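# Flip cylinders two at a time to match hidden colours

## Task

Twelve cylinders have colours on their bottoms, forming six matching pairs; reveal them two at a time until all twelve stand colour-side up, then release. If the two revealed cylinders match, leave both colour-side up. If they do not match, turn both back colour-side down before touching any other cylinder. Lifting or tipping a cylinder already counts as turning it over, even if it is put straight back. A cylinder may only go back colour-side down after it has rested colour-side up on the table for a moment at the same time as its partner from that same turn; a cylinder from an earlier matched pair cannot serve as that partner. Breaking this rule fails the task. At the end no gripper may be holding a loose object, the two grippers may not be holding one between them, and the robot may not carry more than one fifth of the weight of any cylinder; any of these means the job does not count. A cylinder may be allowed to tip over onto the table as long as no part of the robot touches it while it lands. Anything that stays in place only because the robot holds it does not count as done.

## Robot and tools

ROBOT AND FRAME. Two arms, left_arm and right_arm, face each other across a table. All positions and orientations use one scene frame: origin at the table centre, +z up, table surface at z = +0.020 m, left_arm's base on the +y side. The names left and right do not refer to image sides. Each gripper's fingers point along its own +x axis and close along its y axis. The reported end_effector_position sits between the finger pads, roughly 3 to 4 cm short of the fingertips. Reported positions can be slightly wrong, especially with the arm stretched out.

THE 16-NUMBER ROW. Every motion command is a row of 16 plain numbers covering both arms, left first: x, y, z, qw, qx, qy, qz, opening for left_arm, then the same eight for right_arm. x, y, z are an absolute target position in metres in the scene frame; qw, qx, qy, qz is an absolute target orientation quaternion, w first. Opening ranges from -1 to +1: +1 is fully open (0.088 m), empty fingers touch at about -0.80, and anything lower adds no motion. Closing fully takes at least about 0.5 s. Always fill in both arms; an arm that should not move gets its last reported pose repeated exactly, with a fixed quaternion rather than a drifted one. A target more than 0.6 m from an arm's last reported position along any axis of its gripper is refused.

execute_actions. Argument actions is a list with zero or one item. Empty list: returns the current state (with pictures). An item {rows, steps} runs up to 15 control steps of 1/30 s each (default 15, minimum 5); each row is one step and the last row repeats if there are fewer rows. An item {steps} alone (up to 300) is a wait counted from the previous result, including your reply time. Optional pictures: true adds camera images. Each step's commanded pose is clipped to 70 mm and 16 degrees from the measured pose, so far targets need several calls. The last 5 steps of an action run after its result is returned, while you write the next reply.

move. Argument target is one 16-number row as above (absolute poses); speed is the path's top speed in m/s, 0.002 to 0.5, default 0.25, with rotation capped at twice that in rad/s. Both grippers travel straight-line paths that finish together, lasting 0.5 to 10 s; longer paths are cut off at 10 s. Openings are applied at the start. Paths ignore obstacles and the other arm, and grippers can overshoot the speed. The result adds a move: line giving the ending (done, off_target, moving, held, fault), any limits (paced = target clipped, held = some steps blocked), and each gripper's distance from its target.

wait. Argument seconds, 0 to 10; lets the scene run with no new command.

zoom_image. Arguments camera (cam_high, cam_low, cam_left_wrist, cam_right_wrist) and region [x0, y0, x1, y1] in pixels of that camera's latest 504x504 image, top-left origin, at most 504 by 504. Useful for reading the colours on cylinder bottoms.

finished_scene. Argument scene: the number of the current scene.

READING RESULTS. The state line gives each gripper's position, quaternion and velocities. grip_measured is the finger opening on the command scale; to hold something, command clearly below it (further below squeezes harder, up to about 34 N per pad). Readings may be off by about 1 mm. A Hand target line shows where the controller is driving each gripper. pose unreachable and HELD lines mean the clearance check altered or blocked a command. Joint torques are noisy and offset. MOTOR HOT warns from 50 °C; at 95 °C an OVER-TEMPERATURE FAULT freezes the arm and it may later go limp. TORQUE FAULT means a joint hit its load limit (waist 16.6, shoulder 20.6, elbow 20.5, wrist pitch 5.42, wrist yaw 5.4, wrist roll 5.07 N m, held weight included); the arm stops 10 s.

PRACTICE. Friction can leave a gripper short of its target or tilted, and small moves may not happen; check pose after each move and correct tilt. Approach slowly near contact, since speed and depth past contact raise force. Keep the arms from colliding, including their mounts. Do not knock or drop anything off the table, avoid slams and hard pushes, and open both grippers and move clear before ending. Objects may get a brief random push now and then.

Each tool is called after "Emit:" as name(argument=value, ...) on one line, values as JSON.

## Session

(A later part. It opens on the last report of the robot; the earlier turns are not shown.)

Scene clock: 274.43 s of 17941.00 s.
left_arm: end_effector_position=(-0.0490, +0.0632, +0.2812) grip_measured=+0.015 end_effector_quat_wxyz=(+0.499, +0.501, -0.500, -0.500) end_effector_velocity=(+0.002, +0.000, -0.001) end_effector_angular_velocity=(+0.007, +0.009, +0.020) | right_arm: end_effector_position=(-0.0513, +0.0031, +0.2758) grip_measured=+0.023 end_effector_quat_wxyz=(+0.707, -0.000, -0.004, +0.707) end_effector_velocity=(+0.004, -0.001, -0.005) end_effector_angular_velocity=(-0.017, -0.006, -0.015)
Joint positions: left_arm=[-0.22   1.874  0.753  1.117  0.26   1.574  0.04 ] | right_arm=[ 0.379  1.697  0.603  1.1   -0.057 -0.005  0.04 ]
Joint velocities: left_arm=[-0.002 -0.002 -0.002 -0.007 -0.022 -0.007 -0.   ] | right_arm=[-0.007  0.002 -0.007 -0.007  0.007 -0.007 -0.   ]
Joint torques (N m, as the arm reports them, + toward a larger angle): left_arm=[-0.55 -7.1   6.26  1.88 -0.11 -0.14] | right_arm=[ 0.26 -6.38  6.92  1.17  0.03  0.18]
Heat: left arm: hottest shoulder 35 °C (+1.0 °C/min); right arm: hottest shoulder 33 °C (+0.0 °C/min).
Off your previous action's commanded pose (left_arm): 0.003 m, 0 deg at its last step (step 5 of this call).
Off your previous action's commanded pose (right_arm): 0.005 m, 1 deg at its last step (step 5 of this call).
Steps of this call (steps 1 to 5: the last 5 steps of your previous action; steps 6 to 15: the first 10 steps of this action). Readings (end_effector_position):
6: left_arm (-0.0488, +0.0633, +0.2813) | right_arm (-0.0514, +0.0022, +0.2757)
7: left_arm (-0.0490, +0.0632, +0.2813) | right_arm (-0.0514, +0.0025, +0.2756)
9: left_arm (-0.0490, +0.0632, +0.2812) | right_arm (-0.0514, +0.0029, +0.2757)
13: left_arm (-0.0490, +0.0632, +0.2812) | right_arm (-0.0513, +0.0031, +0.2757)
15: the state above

Emit:
execute_actions(actions=[{"rows":[[-0.049,0.06,0.281,0.5,0.5,-0.5,-0.5,0.6,-0.052,0.006,0.274,0.707,0,0,0.707,-0.4]],"steps":10}])

Emit:
execute_actions(actions=[{"rows":[[-0.049,0.125,0.281,0.5,0.5,-0.5,-0.5,0.6,-0.05,-0.04,0.28,0.707,0,0,0.707,-0.4]],"steps":10}])

Emit:
move(target=[-0.049,0.15,0.281,0.5,0.5,-0.5,-0.5,0.6,-0.05,-0.2,0.14,0.5,-0.5,0.5,0.5,-0.4], speed=0.4)

Emit:
move(target=[-0.049,0.15,0.281,0.5,0.5,-0.5,-0.5,0.6,-0.05,-0.2,0.078,0.5,-0.5,0.5,0.5,-0.4], speed=0.1)

Emit:
execute_actions(actions=[{"rows":[[-0.049,0.15,0.281,0.5,0.5,-0.5,-0.5,0.6,-0.05,-0.2,0.078,0.5,-0.5,0.5,0.5,0.5]],"steps":12}])

Emit:
execute_actions(actions=[{"rows":[[-0.049,0.15,0.281,0.5,0.5,-0.5,-0.5,0.6,-0.05,-0.2,0.145,0.5,-0.5,0.5,0.5,0.5]],"steps":12}])

Emit:
move(target=[-0.049,0.15,0.281,0.5,0.5,-0.5,-0.5,0.6,-0.168,-0.137,0.14,0.5,-0.5,0.5,0.5,0.5], speed=0.3)

Emit:
move(target=[-0.049,0.15,0.281,0.5,0.5,-0.5,-0.5,0.6,-0.168,-0.138,0.08,0.5,-0.5,0.5,0.5,0.5], speed=0.1)

Emit:
execute_actions(actions=[{"rows":[[-0.049,0.15,0.281,0.5,0.5,-0.5,-0.5,0.6,-0.168,-0.138,0.08,0.5,-0.5,0.5,0.5,-0.4]],"steps":12}])

Emit:
execute_actions(actions=[{"rows":[[-0.049,0.15,0.281,0.5,0.5,-0.5,-0.5,0.6,-0.168,-0.138,0.16,0.5,-0.5,0.5,0.5,-0.4]],"steps":12}])

Emit:
move(target=[-0.049,0.13,0.281,0.5,0.5,-0.5,-0.5,0.6,-0.05,0,0.278,0.707,0,0,0.707,-0.4], speed=0.4)

Scene clock: 275.27 s of 17941.00 s.
left_arm: end_effector_position=(-0.0490, +0.0631, +0.2818) grip_measured=+0.195 end_effector_quat_wxyz=(+0.499, +0.501, -0.500, -0.500) end_effector_velocity=(+0.003, -0.002, +0.007) end_effector_angular_velocity=(-0.021, -0.013, +0.020) | right_arm: end_effector_position=(-0.0513, +0.0033, +0.2750) grip_measured=+0.023 end_effector_quat_wxyz=(+0.707, -0.001, -0.003, +0.707) end_effector_velocity=(+0.000, +0.001, -0.015) end_effector_angular_velocity=(-0.046, +0.010, +0.005)
Joint positions: left_arm=[-0.22   1.874  0.754  1.119  0.26   1.574  0.049] | right_arm=[ 0.379  1.699  0.603  1.098 -0.057 -0.005  0.04 ]
Joint velocities: left_arm=[-0.002 -0.002  0.012  0.007 -0.022  0.007  0.161] | right_arm=[-0.002  0.022 -0.002 -0.022 -0.007  0.007  0.   ]
Joint torques (N m, as the arm reports them, + toward a larger angle): left_arm=[-0.09 -7.09  6.13  1.78 -0.11 -0.11] | right_arm=[ 0.25 -6.79  6.86  1.3   0.02  0.19]
Heat: left arm: hottest shoulder 35 °C (+2.0 °C/min); right arm: hottest shoulder 33 °C (+0.0 °C/min).
Off your previous action's commanded pose (left_arm): 0.003 m, 0 deg at its last step (step 5 of this call).
Off your previous action's commanded pose (right_arm): 0.003 m, 0 deg at its last step (step 5 of this call).
Steps of this call (steps 1 to 5: the last 5 steps of your previous action; steps 6 to 20: nothing new was sent; steps 21 to 25: the first 5 steps of this action). Readings (end_effector_position):
21: left_arm (-0.0490, +0.0632, +0.2812) | right_arm (-0.0513, +0.0031, +0.2758)
22: left_arm (-0.0490, +0.0632, +0.2812) | right_arm (-0.0513, +0.0031, +0.2758)
24: left_arm (-0.0490, +0.0631, +0.2815) | right_arm (-0.0513, +0.0032, +0.2754)
25: the state above

Scene clock: 275.60 s of 17941.00 s.
left_arm: end_effector_position=(-0.0485, +0.1011, +0.2790) grip_measured=+0.585 end_effector_quat_wxyz=(+0.499, +0.502, -0.499, -0.500) end_effector_velocity=(+0.017, +0.177, -0.023) end_effector_angular_velocity=(+0.068, +0.014, +0.063) | right_arm: end_effector_position=(-0.0510, -0.0242, +0.2763) grip_measured=+0.023 end_effector_quat_wxyz=(+0.707, -0.003, -0.001, +0.707) end_effector_velocity=(+0.004, -0.114, +0.038) end_effector_angular_velocity=(+0.056, -0.025, +0.015)
Joint positions: left_arm=[-0.186  1.776  0.599  1.174  0.293  1.574  0.068] | right_arm=[ 0.372  1.593  0.5    1.091 -0.064 -0.005  0.04 ]
Joint velocities: left_arm=[ 0.203 -0.471 -0.696  0.154  0.139  0.007  0.006] | right_arm=[-0.051 -0.53  -0.393 -0.081 -0.066 -0.022 -0.   ]
Joint torques (N m, as the arm reports them, + toward a larger angle): left_arm=[ 0.2  -8.84  4.16  1.82  0.17 -0.09] | right_arm=[-0.25 -7.89  4.88  1.27 -0.14  0.19]
Heat: left arm: hottest shoulder 35 °C (+2.0 °C/min); right arm: hottest shoulder 33 °C (+0.0 °C/min).
Off your previous action's commanded pose (left_arm): 0.003 m, 0 deg at its last step (step 5 of this call).
Off your previous action's commanded pose (right_arm): 0.003 m, 0 deg at its last step (step 5 of this call).
Steps of this call (steps 1 to 5: the last 5 steps of your previous action; steps 6 to 10: the first 5 steps of this action). Readings (end_effector_position):
6: left_arm (-0.0495, +0.0678, +0.2831) | right_arm (-0.0513, -0.0005, +0.2745)
7: left_arm (-0.0498, +0.0768, +0.2824) | right_arm (-0.0513, -0.0072, +0.2737)
9: left_arm (-0.0493, +0.0946, +0.2801) | right_arm (-0.0513, -0.0200, +0.2751)
10: the state above

Scene clock: 278.60 s of 17941.00 s.
left_arm: end_effector_position=(-0.0486, +0.1469, +0.2814) grip_measured=+0.600 end_effector_quat_wxyz=(+0.499, +0.501, -0.501, -0.499) end_effector_velocity=(-0.003, +0.002, -0.004) end_effector_angular_velocity=(+0.021, +0.015, -0.010) | right_arm: end_effector_position=(-0.0499, -0.2029, +0.1412) grip_measured=+0.022 end_effector_quat_wxyz=(+0.498, -0.498, +0.500, +0.504) end_effector_velocity=(-0.002, -0.004, -0.001) end_effector_angular_velocity=(-0.026, +0.010, +0.010)
Joint positions: left_arm=[-0.132  1.628  0.427  1.201  0.348  1.574  0.068] | right_arm=[ 0.353  1.503  0.825 -0.89  -0.009 -0.087  0.04 ]
Joint velocities: left_arm=[-0.002 -0.007 -0.007 -0.022  0.007 -0.007  0.   ] | right_arm=[ 0.002  0.007  0.002 -0.022 -0.007 -0.007 -0.   ]
Joint torques (N m, as the arm reports them, + toward a larger angle): left_arm=[ 0.31 -7.22  3.69  1.77  0.18 -0.13] | right_arm=[ 0.27 -5.05  6.75 -0.09  0.01 -0.19]
Heat: left arm: hottest shoulder 35 °C (+2.0 °C/min); right arm: hottest shoulder 33 °C (-1.0 °C/min).
Hand target (left_arm): -0.049, +0.150, +0.281; +0.500, +0.500, -0.500, -0.500
Hand target (right_arm): -0.050, -0.201, +0.142; +0.496, -0.501, +0.499, +0.504
Off your previous action's commanded pose (left_arm): 0.009 m, 0 deg at its last step (step 5 of this call).
Off your previous action's commanded pose (right_arm): 0.006 m, 0 deg at its last step (step 5 of this call).
Off the commanded pose (left_arm): 0.003 m, 0 deg.
Off the commanded pose (right_arm): 0.003 m, 1 deg.
Kept back: nothing.
move: done
camera_calibration (this result's frames):
cam_left_wrist: T_world_to_cam=[[0.00339205, -0.0334645, -0.999434, 0.298906], [0.955862, 0.293743, -0.00659135, 0.0379686], [0.293797, -0.955299, 0.0329838, 0.21826], [0, 0, 0, 1]] pos_world=[-0.101431, 0.207353, 0.291789]
cam_right_wrist: T_world_to_cam=[[0.997876, 0.0613871, 0.0218197, 0.06547], [0.0519246, -0.951661, 0.302729, -0.200162], [0.0393486, -0.300953, -0.952827, 0.155351], [0, 0, 0, 1]] pos_world=[-0.0610504, -0.147752, 0.207189]

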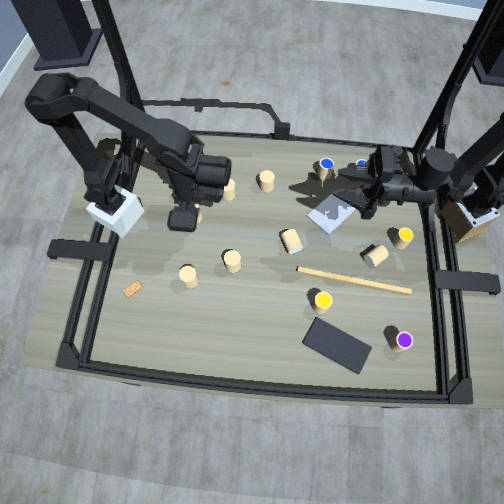

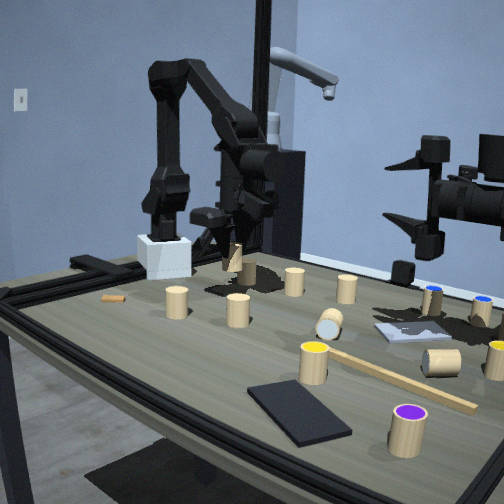

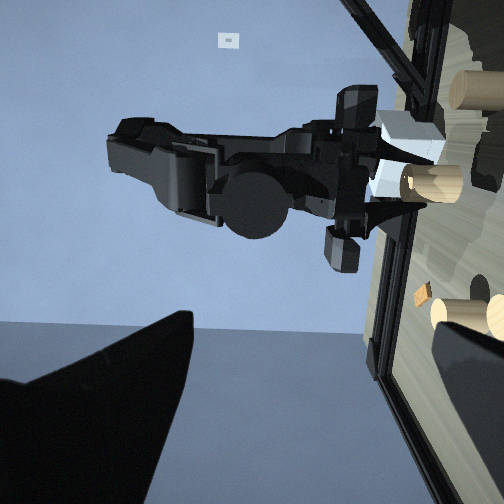

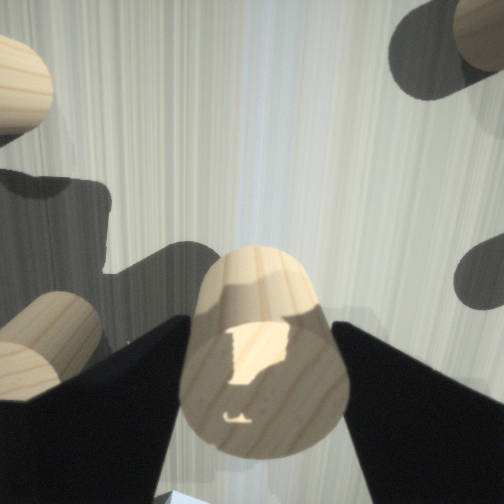

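Scene clock: 279.67 s of 17941.00 s.
left_arm: end_effector_position=(-0.0485, +0.1470, +0.2817) grip_measured=+0.600 end_effector_quat_wxyz=(+0.500, +0.501, -0.501, -0.499) end_effector_velocity=(-0.002, +0.000, -0.003) end_effector_angular_velocity=(+0.016, +0.013, -0.000) | right_arm: end_effector_position=(-0.0495, -0.1978, +0.0831) grip_measured=+0.022 end_effector_quat_wxyz=(+0.502, -0.497, +0.497, +0.504) end_effector_velocity=(+0.002, -0.002, +0.001) end_effector_angular_velocity=(-0.003, -0.007, -0.010)
Joint positions: left_arm=[-0.131  1.627  0.427  1.202  0.348  1.574  0.068] | right_arm=[ 0.357  1.657  0.705 -0.606 -0.003 -0.082  0.04 ]
Joint velocities: left_arm=[-0.007 -0.007 -0.002 -0.022 -0.007 -0.007 -0.   ] | right_arm=[-0.002 -0.007 -0.002 -0.007  0.007  0.007 -0.   ]
Joint torques (N m, as the arm reports them, + toward a larger angle): left_arm=[ 0.   -7.08  3.75  1.81  0.12 -0.12] | right_arm=[ 0.3  -4.86  3.45  0.61  0.02  0.18]
Heat: left arm: hottest shoulder 35 °C (+2.0 °C/min); right arm: hottest shoulder 33 °C (-1.0 °C/min).
Hand target (left_arm): -0.049, +0.150, +0.281; +0.500, +0.500, -0.500, -0.500
Hand target (right_arm): -0.050, -0.201, +0.079; +0.500, -0.500, +0.500, +0.500
Off the commanded pose (left_arm): 0.003 m, 0 deg.
Off the commanded pose (right_arm): 0.006 m, 1 deg.
Kept back: nothing.
move: done
camera_calibration (this result's frames):
cam_left_wrist: T_world_to_cam=[[0.00379474, -0.0345384, -0.999396, 0.299322], [0.955752, 0.2941, -0.00653488, 0.0377524], [0.294148, -0.95515, 0.0341262, 0.218014], [0, 0, 0, 1]] pos_world=[-0.101346, 0.207471, 0.291948]
cam_right_wrist: T_world_to_cam=[[0.997751, 0.0603477, 0.029168, 0.0652567], [0.0491151, -0.954385, 0.29451, -0.177743], [0.0456105, -0.292415, -0.955203, 0.103636], [0, 0, 0, 1]] pos_world=[-0.061107, -0.143268, 0.149437]

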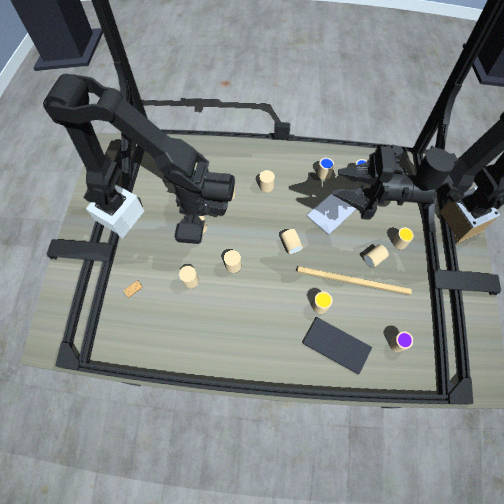

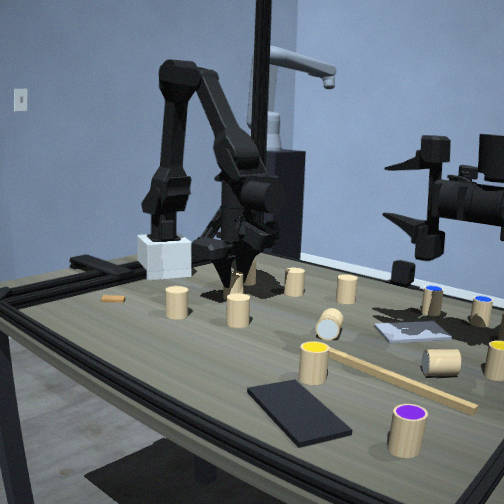

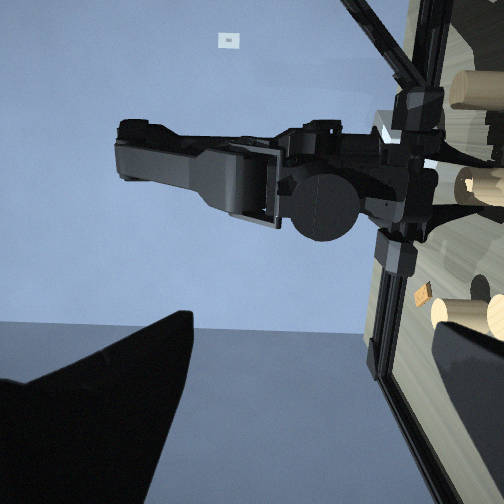

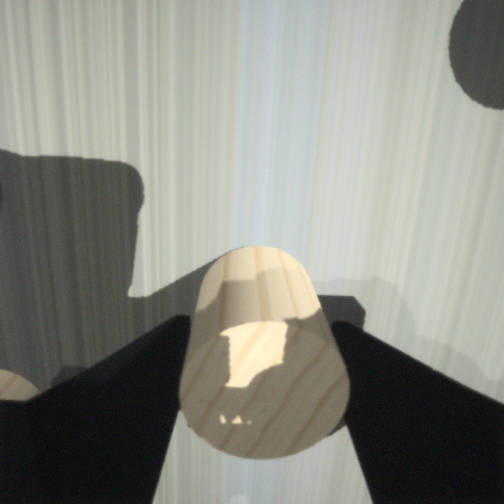

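Scene clock: 279.90 s of 17941.00 s.
left_arm: end_effector_position=(-0.0485, +0.1470, +0.2817) grip_measured=+0.600 end_effector_quat_wxyz=(+0.500, +0.501, -0.501, -0.499) end_effector_velocity=(-0.000, +0.001, -0.008) end_effector_angular_velocity=(+0.034, +0.020, -0.005) | right_arm: end_effector_position=(-0.0495, -0.1968, +0.0815) grip_measured=+0.394 end_effector_quat_wxyz=(+0.503, -0.496, +0.496, +0.505) end_effector_velocity=(-0.001, -0.003, -0.006) end_effector_angular_velocity=(-0.021, +0.009, +0.005)
Joint positions: left_arm=[-0.131  1.627  0.427  1.202  0.348  1.574  0.068] | right_arm=[ 0.357  1.664  0.704 -0.597 -0.003 -0.082  0.058]
Joint velocities: left_arm=[ 0.002 -0.002 -0.002 -0.037  0.007 -0.007  0.   ] | right_arm=[-0.002  0.027 -0.002  0.007 -0.007 -0.007  0.065]
Joint torques (N m, as the arm reports them, + toward a larger angle): left_arm=[ 0.23 -7.14  3.44  1.82  0.09 -0.17] | right_arm=[ 0.27 -5.51  3.7   0.21  0.02  0.16]
Heat: left arm: hottest shoulder 35 °C (+2.0 °C/min); right arm: hottest shoulder 33 °C (-1.0 °C/min).
Steps of this call (steps 1 to 7: the first 7 steps of this action). Readings (end_effector_position):
1: left_arm (-0.0485, +0.1470, +0.2817) | right_arm (-0.0495, -0.1979, +0.0830)
2: left_arm (-0.0485, +0.1470, +0.2817) | right_arm (-0.0495, -0.1979, +0.0829)
4: left_arm (-0.0485, +0.1470, +0.2817) | right_arm (-0.0495, -0.1967, +0.0824)
7: the state above

Scene clock: 280.30 s of 17941.00 s.
left_arm: end_effector_position=(-0.0485, +0.1471, +0.2815) grip_measured=+0.600 end_effector_quat_wxyz=(+0.500, +0.501, -0.501, -0.499) end_effector_velocity=(-0.000, +0.000, -0.005) end_effector_angular_velocity=(+0.021, +0.015, +0.005) | right_arm: end_effector_position=(-0.0495, -0.1971, +0.1311) grip_measured=+0.496 end_effector_quat_wxyz=(+0.502, -0.498, +0.497, +0.504) end_effector_velocity=(-0.000, +0.004, +0.132) end_effector_angular_velocity=(+0.023, +0.005, +0.005)
Joint positions: left_arm=[-0.131  1.627  0.427  1.202  0.348  1.574  0.068] | right_arm=[ 0.357  1.54   0.815 -0.836 -0.003 -0.082  0.063]
Joint velocities: left_arm=[-0.002 -0.002 -0.002 -0.022 -0.007 -0.007 -0.   ] | right_arm=[-0.002 -0.271  0.33  -0.579 -0.007 -0.007  0.002]
Joint torques (N m, as the arm reports them, + toward a larger angle): left_arm=[ 0.2  -7.14  3.58  1.79  0.16 -0.08] | right_arm=[ 0.27 -5.94  5.15 -0.24  0.01  0.16]
Heat: left arm: hottest shoulder 35 °C (+2.0 °C/min); right arm: hottest shoulder 33 °C (-1.0 °C/min).
Off your previous action's commanded pose (left_arm): 0.003 m, 0 deg at its last step (step 5 of this call).
Off your previous action's commanded pose (right_arm): 0.005 m, 1 deg at its last step (step 5 of this call).
Steps of this call (steps 1 to 5: the last 5 steps of your previous action; steps 6 to 12: the first 7 steps of this action). Readings (end_effector_position):
6: left_arm (-0.0485, +0.1471, +0.2815) | right_arm (-0.0497, -0.1997, +0.0866)
7: left_arm (-0.0485, +0.1471, +0.2815) | right_arm (-0.0501, -0.2051, +0.0937)
9: left_arm (-0.0485, +0.1471, +0.2815) | right_arm (-0.0499, -0.2032, +0.1112)
12: the state above

Scene clock: 281.83 s of 17941.00 s.
left_arm: end_effector_position=(-0.0485, +0.1471, +0.2816) grip_measured=+0.600 end_effector_quat_wxyz=(+0.500, +0.501, -0.501, -0.499) end_effector_velocity=(-0.002, -0.000, -0.005) end_effector_angular_velocity=(+0.021, +0.000, +0.000) | right_arm: end_effector_position=(-0.1662, -0.1381, +0.1410) grip_measured=+0.500 end_effector_quat_wxyz=(+0.500, -0.499, +0.498, +0.503) end_effector_velocity=(-0.002, +0.001, +0.001) end_effector_angular_velocity=(-0.005, +0.006, +0.010)
Joint positions: left_arm=[-0.131  1.627  0.427  1.202  0.348  1.574  0.068] | right_arm=[ 0.758  1.796  1.143 -0.911  0.001  0.318  0.063]
Joint velocities: left_arm=[-0.007 -0.002 -0.002 -0.022 -0.007  0.007 -0.   ] | right_arm=[ 0.002  0.007  0.012 -0.007 -0.007 -0.007 -0.   ]
Joint torques (N m, as the arm reports them, + toward a larger angle): left_arm=[ 0.01 -7.11  3.64  1.83  0.19 -0.14] | right_arm=[ 0.21 -7.13  6.63 -0.08  0.04  0.2 ]
Heat: left arm: hottest shoulder 35 °C (+2.0 °C/min); right arm: hottest shoulder 33 °C (-1.0 °C/min).
Hand target (left_arm): -0.049, +0.150, +0.281; +0.500, +0.500, -0.500, -0.500
Hand target (right_arm): -0.167, -0.137, +0.139; +0.501, -0.501, +0.499, +0.500
Off your previous action's commanded pose (left_arm): 0.003 m, 0 deg at its last step (step 5 of this call).
Off your previous action's commanded pose (right_arm): 0.007 m, 1 deg at its last step (step 5 of this call).
Off the commanded pose (left_arm): 0.003 m, 0 deg.
Off the commanded pose (right_arm): 0.002 m, 0 deg.
Kept back: nothing.
move: done
camera_calibration (this result's frames):
cam_left_wrist: T_world_to_cam=[[0.00379474, -0.0345384, -0.999396, 0.29927], [0.955752, 0.2941, -0.00653488, 0.0377559], [0.294148, -0.95515, 0.0341262, 0.218094], [0, 0, 0, 1]] pos_world=[-0.101373, 0.207545, 0.291893]
cam_right_wrist: T_world_to_cam=[[0.997675, 0.0616573, 0.0290227, 0.176546], [0.0501193, -0.952449, 0.300547, -0.132505], [0.0461735, -0.298393, -0.953325, 0.180736], [0, 0, 0, 1]] pos_world=[-0.177839, -0.0831597, 0.207]

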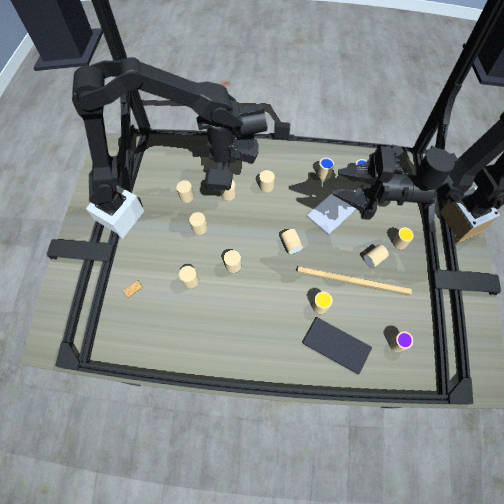

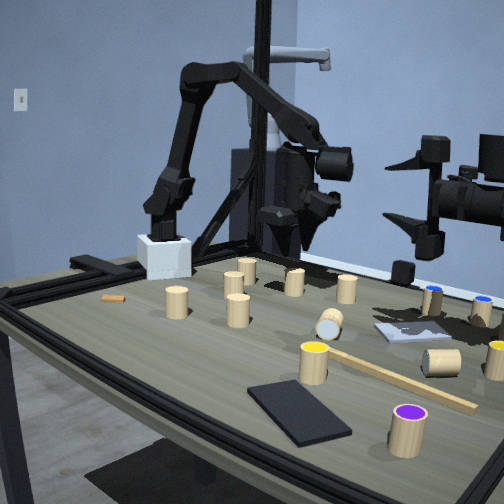

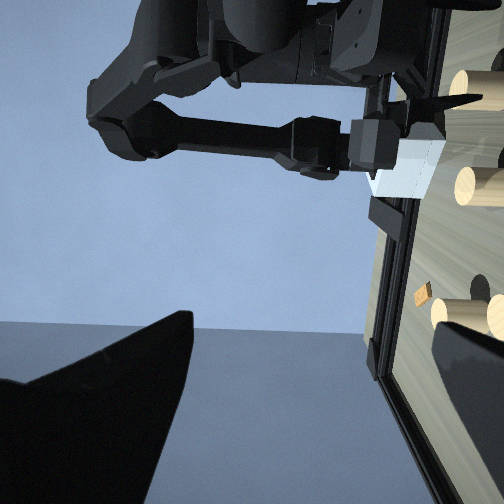

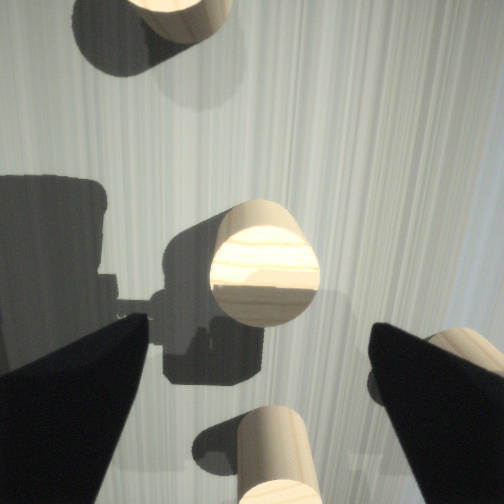

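Scene clock: 282.90 s of 17941.00 s.
left_arm: end_effector_position=(-0.0486, +0.1472, +0.2816) grip_measured=+0.600 end_effector_quat_wxyz=(+0.499, +0.501, -0.501, -0.499) end_effector_velocity=(-0.000, +0.001, +0.003) end_effector_angular_velocity=(-0.011, -0.011, +0.005) | right_arm: end_effector_position=(-0.1680, -0.1346, +0.0861) grip_measured=+0.500 end_effector_quat_wxyz=(+0.503, -0.495, +0.496, +0.506) end_effector_velocity=(-0.000, -0.000, -0.003) end_effector_angular_velocity=(-0.005, +0.006, -0.010)
Joint positions: left_arm=[-0.131  1.627  0.426  1.202  0.348  1.574  0.068] | right_arm=[ 0.76   1.907  1.04  -0.686  0.001  0.321  0.064]
Joint velocities: left_arm=[-0.002 -0.007 -0.002  0.007 -0.007  0.007 -0.001] | right_arm=[-0.002  0.007 -0.002  0.007 -0.007  0.007 -0.   ]
Joint torques (N m, as the arm reports them, + toward a larger angle): left_arm=[ 0.28 -6.88  3.82  1.75  0.15 -0.14] | right_arm=[ 0.28 -7.37  3.71  0.32 -0.06  0.19]
Heat: left arm: hottest shoulder 35 °C (+2.0 °C/min); right arm: hottest shoulder 33 °C (-1.0 °C/min).
Hand target (left_arm): -0.049, +0.150, +0.281; +0.500, +0.500, -0.500, -0.500
Hand target (right_arm): -0.168, -0.139, +0.080; +0.500, -0.500, +0.500, +0.500
Off the commanded pose (left_arm): 0.003 m, 0 deg.
Off the commanded pose (right_arm): 0.007 m, 1 deg.
Kept back: nothing.
move: done
camera_calibration (this result's frames):
cam_left_wrist: T_world_to_cam=[[0.00378206, -0.0345397, -0.999396, 0.299278], [0.955864, 0.293736, -0.00653434, 0.0378747], [0.293784, -0.955263, 0.0341262, 0.21821], [0, 0, 0, 1]] pos_world=[-0.101442, 0.20766, 0.291899]
cam_right_wrist: T_world_to_cam=[[0.997846, 0.0602171, 0.0260265, 0.179836], [0.0501099, -0.955709, 0.290016, -0.112034], [0.0423377, -0.288088, -0.956668, 0.130613], [0, 0, 0, 1]] pos_world=[-0.179365, -0.0802736, 0.152764]

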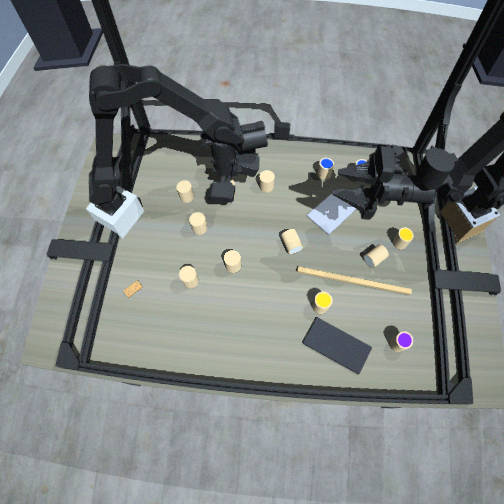

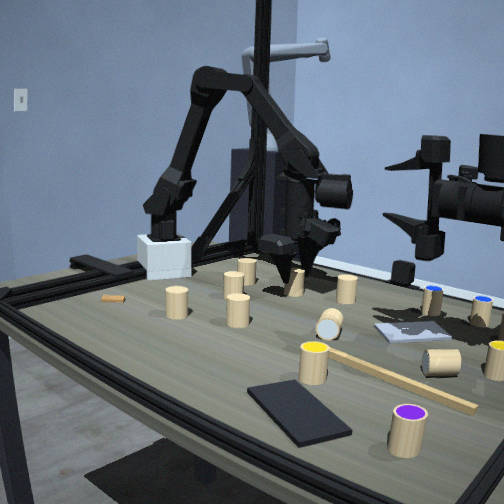

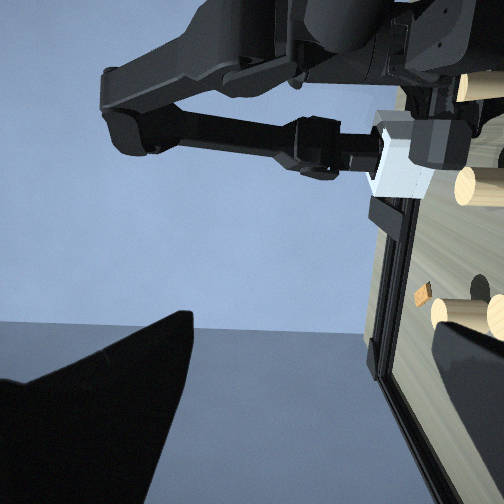

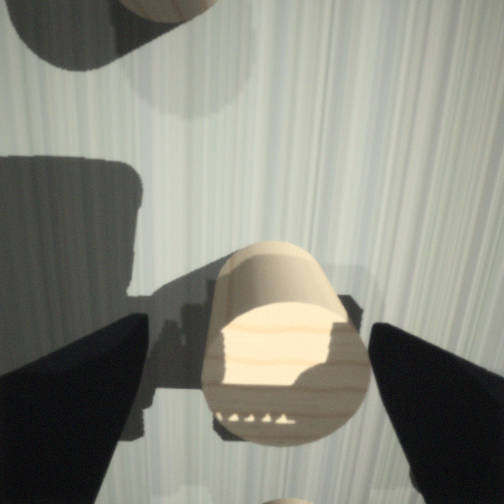

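Scene clock: 283.13 s of 17941.00 s.
left_arm: end_effector_position=(-0.0486, +0.1472, +0.2816) grip_measured=+0.600 end_effector_quat_wxyz=(+0.499, +0.501, -0.501, -0.499) end_effector_velocity=(+0.002, +0.000, -0.001) end_effector_angular_velocity=(+0.007, -0.005, +0.020) | right_arm: end_effector_position=(-0.1679, -0.1346, +0.0853) grip_measured=+0.023 end_effector_quat_wxyz=(+0.503, -0.496, +0.496, +0.506) end_effector_velocity=(-0.003, -0.004, -0.001) end_effector_angular_velocity=(-0.019, +0.017, -0.005)
Joint positions: left_arm=[-0.131  1.627  0.426  1.202  0.348  1.574  0.068] | right_arm=[ 0.76   1.91   1.04  -0.685  0.002  0.322  0.04 ]
Joint velocities: left_arm=[-0.002 -0.002 -0.002 -0.007 -0.022  0.007 -0.   ] | right_arm=[ 0.002  0.002 -0.002 -0.007 -0.022  0.007 -0.   ]
Joint torques (N m, as the arm reports them, + toward a larger angle): left_arm=[ 0.13 -7.23  3.76  1.71  0.16 -0.12] | right_arm=[ 0.26 -7.32  4.01  0.29 -0.09  0.17]
Heat: left arm: hottest shoulder 35 °C (+2.0 °C/min); right arm: hottest shoulder 33 °C (-1.0 °C/min).
Steps of this call (steps 1 to 7: the first 7 steps of this action). Readings (end_effector_position):
1: left_arm (-0.0486, +0.1472, +0.2816) | right_arm (-0.1680, -0.1346, +0.0859)
2: left_arm (-0.0486, +0.1472, +0.2816) | right_arm (-0.1680, -0.1346, +0.0858)
4: left_arm (-0.0486, +0.1472, +0.2816) | right_arm (-0.1678, -0.1346, +0.0854)
7: the state above

Scene clock: 283.53 s of 17941.00 s.
left_arm: end_effector_position=(-0.0486, +0.1472, +0.2816) grip_measured=+0.600 end_effector_quat_wxyz=(+0.499, +0.501, -0.501, -0.499) end_effector_velocity=(+0.000, -0.001, +0.006) end_effector_angular_velocity=(-0.025, +0.013, +0.005) | right_arm: end_effector_position=(-0.1676, -0.1357, +0.1443) grip_measured=+0.023 end_effector_quat_wxyz=(+0.502, -0.498, +0.497, +0.504) end_effector_velocity=(-0.012, +0.034, +0.188) end_effector_angular_velocity=(+0.171, +0.065, -0.010)
Joint positions: left_arm=[-0.131  1.627  0.426  1.202  0.348  1.574  0.068] | right_arm=[ 0.76   1.798  1.16  -0.923  0.002  0.322  0.04 ]
Joint velocities: left_arm=[-0.002 -0.002  0.002  0.022 -0.007 -0.022  0.   ] | right_arm=[-0.002 -0.295  0.437 -0.549 -0.007  0.007 -0.   ]
Joint torques (N m, as the arm reports them, + toward a larger angle): left_arm=[ 0.15 -7.05  3.52  1.77  0.11 -0.18] | right_arm=[ 0.24 -8.02  4.98 -0.33 -0.09  0.15]
Heat: left arm: hottest shoulder 35 °C (+2.0 °C/min); right arm: hottest shoulder 33 °C (-1.0 °C/min).
Off your previous action's commanded pose (left_arm): 0.003 m, 0 deg at its last step (step 5 of this call).
Off your previous action's commanded pose (right_arm): 0.006 m, 1 deg at its last step (step 5 of this call).
Steps of this call (steps 1 to 5: the last 5 steps of your previous action; steps 6 to 12: the first 7 steps of this action). Readings (end_effector_position):
6: left_arm (-0.0486, +0.1472, +0.2816) | right_arm (-0.1673, -0.1368, +0.0911)
7: left_arm (-0.0486, +0.1472, +0.2816) | right_arm (-0.1653, -0.1426, +0.0985)
9: left_arm (-0.0486, +0.1472, +0.2816) | right_arm (-0.1649, -0.1437, +0.1181)
12: the state above

Scene clock: 286.57 s of 17941.00 s.
left_arm: end_effector_position=(-0.0492, +0.1328, +0.2824) grip_measured=+0.600 end_effector_quat_wxyz=(+0.500, +0.500, -0.502, -0.498) end_effector_velocity=(-0.000, +0.000, -0.001) end_effector_angular_velocity=(+0.007, +0.024, +0.005) | right_arm: end_effector_position=(-0.0518, +0.0015, +0.2818) grip_measured=+0.023 end_effector_quat_wxyz=(+0.711, +0.003, -0.003, +0.704) end_effector_velocity=(+0.002, +0.000, -0.004) end_effector_angular_velocity=(-0.007, -0.007, -0.000)
Joint positions: left_arm=[-0.152  1.672  0.478  1.198  0.327  1.574  0.068] | right_arm=[ 0.385  1.671  0.604  1.074 -0.041  0.     0.04 ]
Joint velocities: left_arm=[-0.002 -0.002 -0.002 -0.007 -0.007 -0.022 -0.   ] | right_arm=[-0.007  0.012 -0.002  0.007 -0.007 -0.007  0.   ]
Joint torques (N m, as the arm reports them, + toward a larger angle): left_arm=[-0.08 -4.99  5.59  1.5  -0.11 -0.17] | right_arm=[-0.32 -6.61  4.86  1.68 -0.13 -0.08]
Heat: left arm: hottest shoulder 34 °C (+1.0 °C/min); right arm: hottest shoulder 34 °C (+0.0 °C/min).
Hand target (left_arm): -0.049, +0.130, +0.281; +0.500, +0.500, -0.500, -0.500
Hand target (right_arm): -0.051, +0.001, +0.277; +0.711, -0.001, -0.000, +0.704
Off your previous action's commanded pose (left_arm): 0.003 m, 0 deg at its last step (step 5 of this call).
Off your previous action's commanded pose (right_arm): 0.006 m, 0 deg at its last step (step 5 of this call).
Off the commanded pose (left_arm): 0.003 m, 0 deg.
Off the commanded pose (right_arm): 0.004 m, 1 deg.
Kept back: nothing.
move: done
camera_calibration (this result's frames):
cam_left_wrist: T_world_to_cam=[[0.00473371, -0.0374377, -0.999288, 0.299947], [0.955871, 0.293717, -0.00647587, 0.0426626], [0.29375, -0.955159, 0.037176, 0.20378], [0, 0, 0, 1]] pos_world=[-0.10206, 0.193341, 0.292434]
cam_right_wrist: T_world_to_cam=[[0.997477, -0.0402952, 0.0584477, 0.0416131], [0.0437087, -0.300171, -0.952883, 0.304296], [0.0559409, 0.953034, -0.297652, 0.165268], [0, 0, 0, 1]] pos_world=[-0.0640537, -0.0644887, 0.336719]

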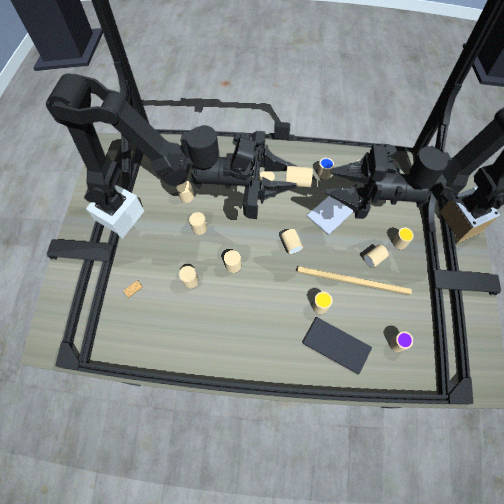

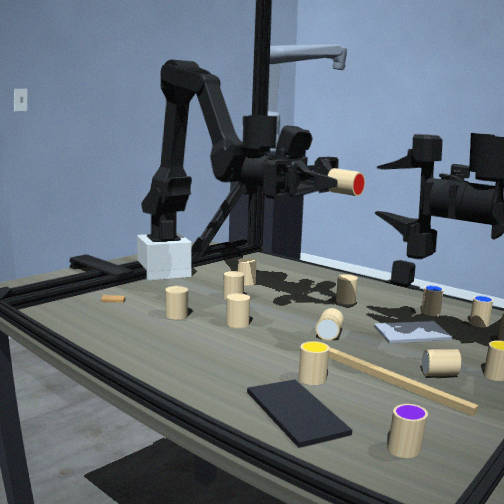

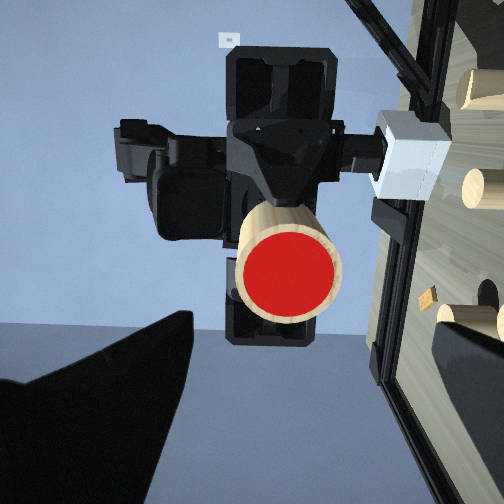

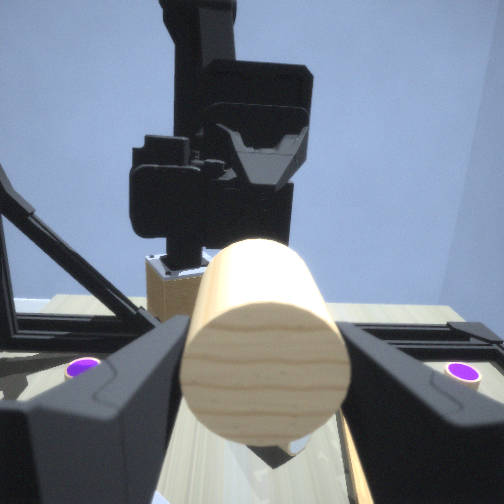

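Emit:
execute_actions(actions=[{"rows":[[-0.049,0.06,0.281,0.5,0.5,-0.5,-0.5,0.6,-0.05,0,0.278,0.707,0,0,0.707,-0.4]],"steps":15}])

Emit:
execute_actions(actions=[{"rows":[[-0.049,0.06,0.281,0.5,0.5,-0.5,-0.5,-0.4,-0.05,0,0.278,0.707,0,0,0.707,-0.4]],"steps":15}])

Emit:
execute_actions(actions=[{"rows":[[-0.049,0.06,0.281,0.5,0.5,-0.5,-0.5,-0.4,-0.05,0,0.278,0.707,0,0,0.707,0.5]],"steps":10}])

Emit:
execute_actions(actions=[{"rows":[[-0.049,0.12,0.281,0.5,0.5,-0.5,-0.5,-0.4,-0.05,-0.04,0.278,0.707,0,0,0.707,0.5]],"steps":10}])

Emit:
move(target=[-0.13,0.28,0.14,0,0.707,0,-0.707,-0.4,0.10,-0.20,0.14,0.5,-0.5,0.5,0.5,0.5], speed=0.4)

Scene clock: 287.57 s of 17941.00 s.
left_arm: end_effector_position=(-0.0503, +0.0693, +0.2846) grip_measured=+0.600 end_effector_quat_wxyz=(+0.500, +0.499, -0.504, -0.497) end_effector_velocity=(+0.014, -0.053, -0.006) end_effector_angular_velocity=(+0.012, +0.026, +0.034) | right_arm: end_effector_position=(-0.0507, +0.0014, +0.2819) grip_measured=+0.023 end_effector_quat_wxyz=(+0.707, +0.003, -0.003, +0.707) end_effector_velocity=(-0.000, -0.002, -0.003) end_effector_angular_velocity=(-0.012, -0.021, +0.005)
Joint positions: left_arm=[-0.218  1.854  0.728  1.134  0.264  1.573  0.068] | right_arm=[ 0.376  1.672  0.604  1.077 -0.059  0.     0.04 ]
Joint velocities: left_arm=[-0.017  0.168  0.222 -0.066 -0.051 -0.022 -0.   ] | right_arm=[-0.002 -0.002 -0.007 -0.007 -0.007 -0.022 -0.   ]
Joint torques (N m, as the arm reports them, + toward a larger angle): left_arm=[-0.34 -6.77  5.59  1.45 -0.19 -0.17] | right_arm=[-0.4  -7.5   4.59  1.49 -0.13  0.  ]
Heat: left arm: hottest shoulder 34 °C (+1.0 °C/min); right arm: hottest shoulder 34 °C (-1.0 °C/min).
Steps of this call (steps 1 to 20: nothing new was sent; steps 21 to 30: the first 10 steps of this action). Readings (end_effector_position):
21: left_arm (-0.0481, +0.1267, +0.2816) | right_arm (-0.0518, +0.0015, +0.2820)
22: left_arm (-0.0486, +0.1159, +0.2814) | right_arm (-0.0518, +0.0015, +0.2819)
24: left_arm (-0.0504, +0.0946, +0.2824) | right_arm (-0.0511, +0.0015, +0.2819)
28: left_arm (-0.0512, +0.0737, +0.2847) | right_arm (-0.0506, +0.0014, +0.2819)
30: the state above

Scene clock: 288.07 s of 17941.00 s.
left_arm: end_effector_position=(-0.0488, +0.0626, +0.2858) grip_measured=+0.022 end_effector_quat_wxyz=(+0.501, +0.498, -0.504, -0.496) end_effector_velocity=(-0.003, +0.001, -0.003) end_effector_angular_velocity=(+0.012, -0.004, -0.010) | right_arm: end_effector_position=(-0.0505, +0.0004, +0.2796) grip_measured=+0.023 end_effector_quat_wxyz=(+0.707, +0.001, -0.001, +0.707) end_effector_velocity=(-0.002, -0.001, -0.002) end_effector_angular_velocity=(-0.007, -0.007, +0.020)
Joint positions: left_arm=[-0.22   1.871  0.758  1.125  0.26   1.573  0.04 ] | right_arm=[ 0.375  1.672  0.599  1.076 -0.061  0.001  0.04 ]
Joint velocities: left_arm=[-0.002 -0.002 -0.007 -0.007  0.007  0.007 -0.   ] | right_arm=[-0.002 -0.002 -0.002 -0.007 -0.022 -0.007 -0.   ]
Joint torques (N m, as the arm reports them, + toward a larger angle): left_arm=[-0.26 -6.53  5.77  1.36 -0.12 -0.14] | right_arm=[-0.25 -7.5   5.24  1.53 -0.13 -0.02]
Heat: left arm: hottest shoulder 34 °C (+1.0 °C/min); right arm: hottest shoulder 34 °C (-1.0 °C/min).
Off your previous action's commanded pose (left_arm): 0.005 m, 0 deg at its last step (step 5 of this call).
Off your previous action's commanded pose (right_arm): 0.004 m, 1 deg at its last step (step 5 of this call).
Steps of this call (steps 1 to 5: the last 5 steps of your previous action; steps 6 to 15: the first 10 steps of this action). Readings (end_effector_position):
6: left_arm (-0.0490, +0.0644, +0.2835) | right_arm (-0.0507, +0.0014, +0.2819)
7: left_arm (-0.0491, +0.0640, +0.2835) | right_arm (-0.0507, +0.0014, +0.2819)
9: left_arm (-0.0490, +0.0636, +0.2845) | right_arm (-0.0507, +0.0012, +0.2810)
13: left_arm (-0.0488, +0.0626, +0.2858) | right_arm (-0.0505, +0.0005, +0.2798)
15: the state above

Scene clock: 288.40 s of 17941.00 s.
left_arm: end_effector_position=(-0.0488, +0.0625, +0.2845) grip_measured=+0.022 end_effector_quat_wxyz=(+0.501, +0.499, -0.503, -0.497) end_effector_velocity=(-0.002, -0.002, -0.028) end_effector_angular_velocity=(+0.078, +0.028, -0.010) | right_arm: end_effector_position=(-0.0505, +0.0004, +0.2798) grip_measured=+0.191 end_effector_quat_wxyz=(+0.707, +0.002, -0.001, +0.707) end_effector_velocity=(-0.002, -0.001, +0.005) end_effector_angular_velocity=(+0.022, -0.009, +0.020)
Joint positions: left_arm=[-0.22   1.872  0.758  1.121  0.26   1.573  0.04 ] | right_arm=[ 0.375  1.672  0.599  1.077 -0.061  0.001  0.048]
Joint velocities: left_arm=[-0.002  0.042 -0.002 -0.037  0.007 -0.007 -0.   ] | right_arm=[-0.002 -0.002 -0.002  0.022 -0.022 -0.007  0.162]
Joint torques (N m, as the arm reports them, + toward a larger angle): left_arm=[-0.23 -7.37  5.7   1.65 -0.13 -0.15] | right_arm=[-0.23 -7.51  5.3   1.46 -0.1  -0.04]
Heat: left arm: hottest shoulder 34 °C (+1.0 °C/min); right arm: hottest shoulder 34 °C (-1.0 °C/min).
Off your previous action's commanded pose (left_arm): 0.005 m, 1 deg at its last step (step 5 of this call).
Off your previous action's commanded pose (right_arm): 0.002 m, 0 deg at its last step (step 5 of this call).
Steps of this call (steps 1 to 5: the last 5 steps of your previous action; steps 6 to 10: the first 5 steps of this action). Readings (end_effector_position):
6: left_arm (-0.0488, +0.0626, +0.2858) | right_arm (-0.0505, +0.0004, +0.2796)
7: left_arm (-0.0488, +0.0626, +0.2858) | right_arm (-0.0505, +0.0004, +0.2796)
9: left_arm (-0.0488, +0.0626, +0.2854) | right_arm (-0.0505, +0.0005, +0.2798)
10: the state above

Scene clock: 288.73 s of 17941.00 s.
left_arm: end_effector_position=(-0.0485, +0.0982, +0.2772) grip_measured=+0.021 end_effector_quat_wxyz=(+0.498, +0.502, -0.497, -0.502) end_effector_velocity=(+0.015, +0.166, -0.035) end_effector_angular_velocity=(+0.100, +0.038, +0.059) | right_arm: end_effector_position=(-0.0506, -0.0258, +0.2766) grip_measured=+0.487 end_effector_quat_wxyz=(+0.707, -0.001, +0.002, +0.707) end_effector_velocity=(+0.005, -0.105, -0.000) end_effector_angular_velocity=(-0.007, -0.007, -0.015)
Joint positions: left_arm=[-0.189  1.787  0.609  1.168  0.29   1.573  0.04 ] | right_arm=[ 0.369  1.585  0.495  1.087 -0.067  0.001  0.063]
Joint velocities: left_arm=[ 0.183 -0.418 -0.662  0.139  0.125 -0.007 -0.   ] | right_arm=[-0.037 -0.398 -0.398 -0.007 -0.022 -0.007  0.006]
Joint torques (N m, as the arm reports them, + toward a larger angle): left_arm=[-0.19 -9.02  4.62  1.97  0.13 -0.13] | right_arm=[-0.31 -7.89  4.73  1.58 -0.12 -0.03]
Heat: left arm: hottest shoulder 34 °C (+1.0 °C/min); right arm: hottest shoulder 34 °C (-1.0 °C/min).
Off your previous action's commanded pose (left_arm): 0.003 m, 0 deg at its last step (step 5 of this call).
Off your previous action's commanded pose (right_arm): 0.002 m, 0 deg at its last step (step 5 of this call).
Steps of this call (steps 1 to 5: the last 5 steps of your previous action; steps 6 to 10: the first 5 steps of this action). Readings (end_effector_position):
6: left_arm (-0.0493, +0.0669, +0.2829) | right_arm (-0.0507, -0.0034, +0.2797)
7: left_arm (-0.0495, +0.0753, +0.2820) | right_arm (-0.0508, -0.0100, +0.2783)
9: left_arm (-0.0492, +0.0921, +0.2784) | right_arm (-0.0507, -0.0219, +0.2767)
10: the state above

Scene clock: 291.73 s of 17941.00 s.
left_arm: end_effector_position=(-0.1299, +0.2805, +0.1383) grip_measured=+0.020 end_effector_quat_wxyz=(+0.004, +0.703, +0.002, -0.711) end_effector_velocity=(-0.001, +0.005, -0.003) end_effector_angular_velocity=(+0.037, -0.007, +0.000) | right_arm: end_effector_position=(+0.0968, -0.2011, +0.1424) grip_measured=+0.500 end_effector_quat_wxyz=(+0.498, -0.497, +0.498, +0.507) end_effector_velocity=(+0.001, -0.001, -0.002) end_effector_angular_velocity=(-0.014, +0.001, +0.005)
Joint positions: left_arm=[-0.461  1.622  0.833 -0.778  0.011  1.581  0.04 ] | right_arm=[-0.187  1.703  1.038 -0.904 -0.013 -0.631  0.064]
Joint velocities: left_arm=[-0.007  0.017  0.002 -0.022 -0.007 -0.007 -0.   ] | right_arm=[-0.002  0.012  0.007 -0.007  0.007 -0.007 -0.   ]
Joint torques (N m, as the arm reports them, + toward a larger angle): left_arm=[-0.04 -4.9   5.51  0.28 -0.07 -0.14] | right_arm=[-0.3  -6.35  6.62 -0.1  -0.02 -0.23]
Heat: left arm: hottest shoulder 34 °C (+1.0 °C/min); right arm: hottest shoulder 33 °C (-2.0 °C/min).
Hand target (left_arm): -0.130, +0.278, +0.138; +0.003, +0.704, +0.003, -0.710
Hand target (right_arm): +0.099, -0.201, +0.141; +0.495, -0.500, +0.500, +0.505
Off your previous action's commanded pose (left_arm): 0.008 m, 1 deg at its last step (step 5 of this call).
Off your previous action's commanded pose (right_arm): 0.006 m, 0 deg at its last step (step 5 of this call).
Off the commanded pose (left_arm): 0.002 m, 1 deg.
Off the commanded pose (right_arm): 0.004 m, 1 deg.
Kept back: nothing.
move: done
camera_calibration (this result's frames):
cam_left_wrist: T_world_to_cam=[[-0.00811553, 0.999286, -0.0369135, -0.263673], [0.959006, 0.018235, 0.2828, 0.113169], [0.283271, -0.0331052, -0.958468, 0.251567], [0, 0, 0, 1]] pos_world=[-0.181931, 0.269749, 0.199382]
cam_right_wrist: T_world_to_cam=[[0.997619, 0.0658291, 0.0205795, -0.0799692], [0.0567293, -0.952876, 0.298007, -0.206414], [0.0392272, -0.29613, -0.954342, 0.152457], [0, 0, 0, 1]] pos_world=[0.085508, -0.146276, 0.208654]

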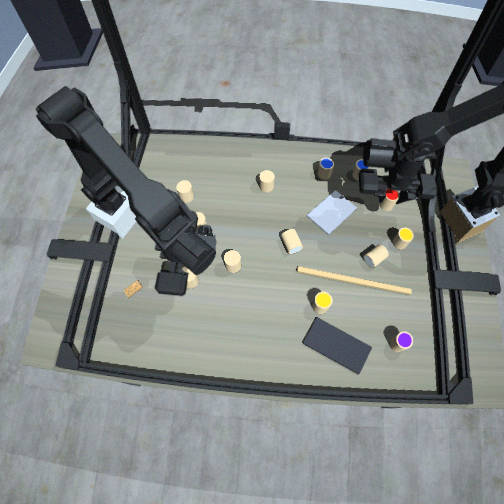

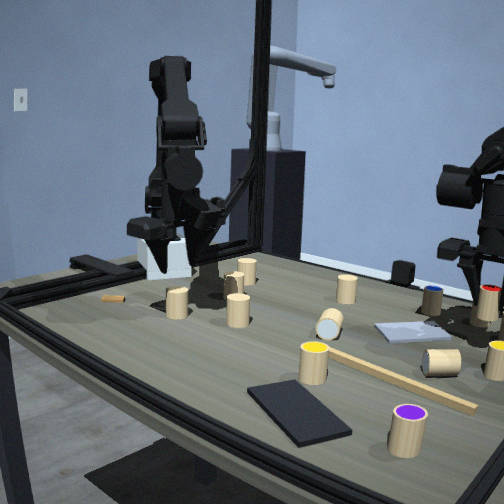

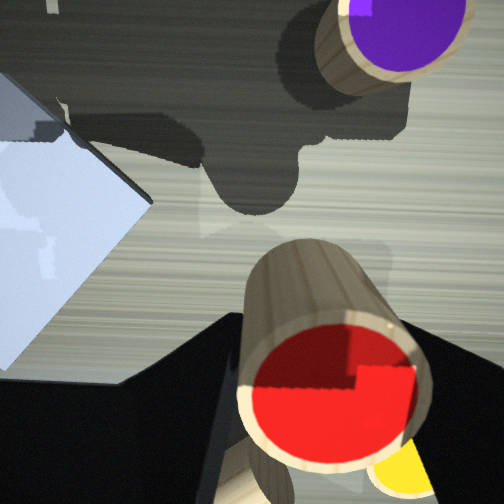

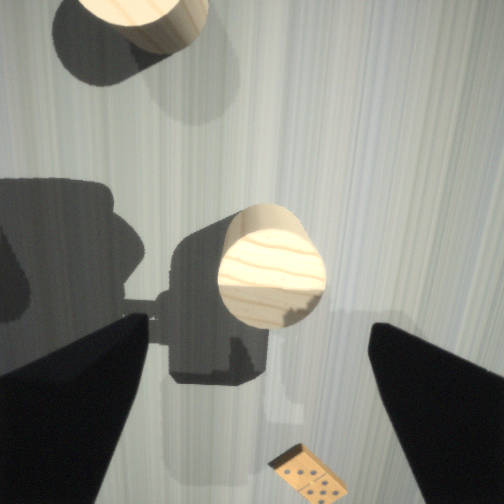

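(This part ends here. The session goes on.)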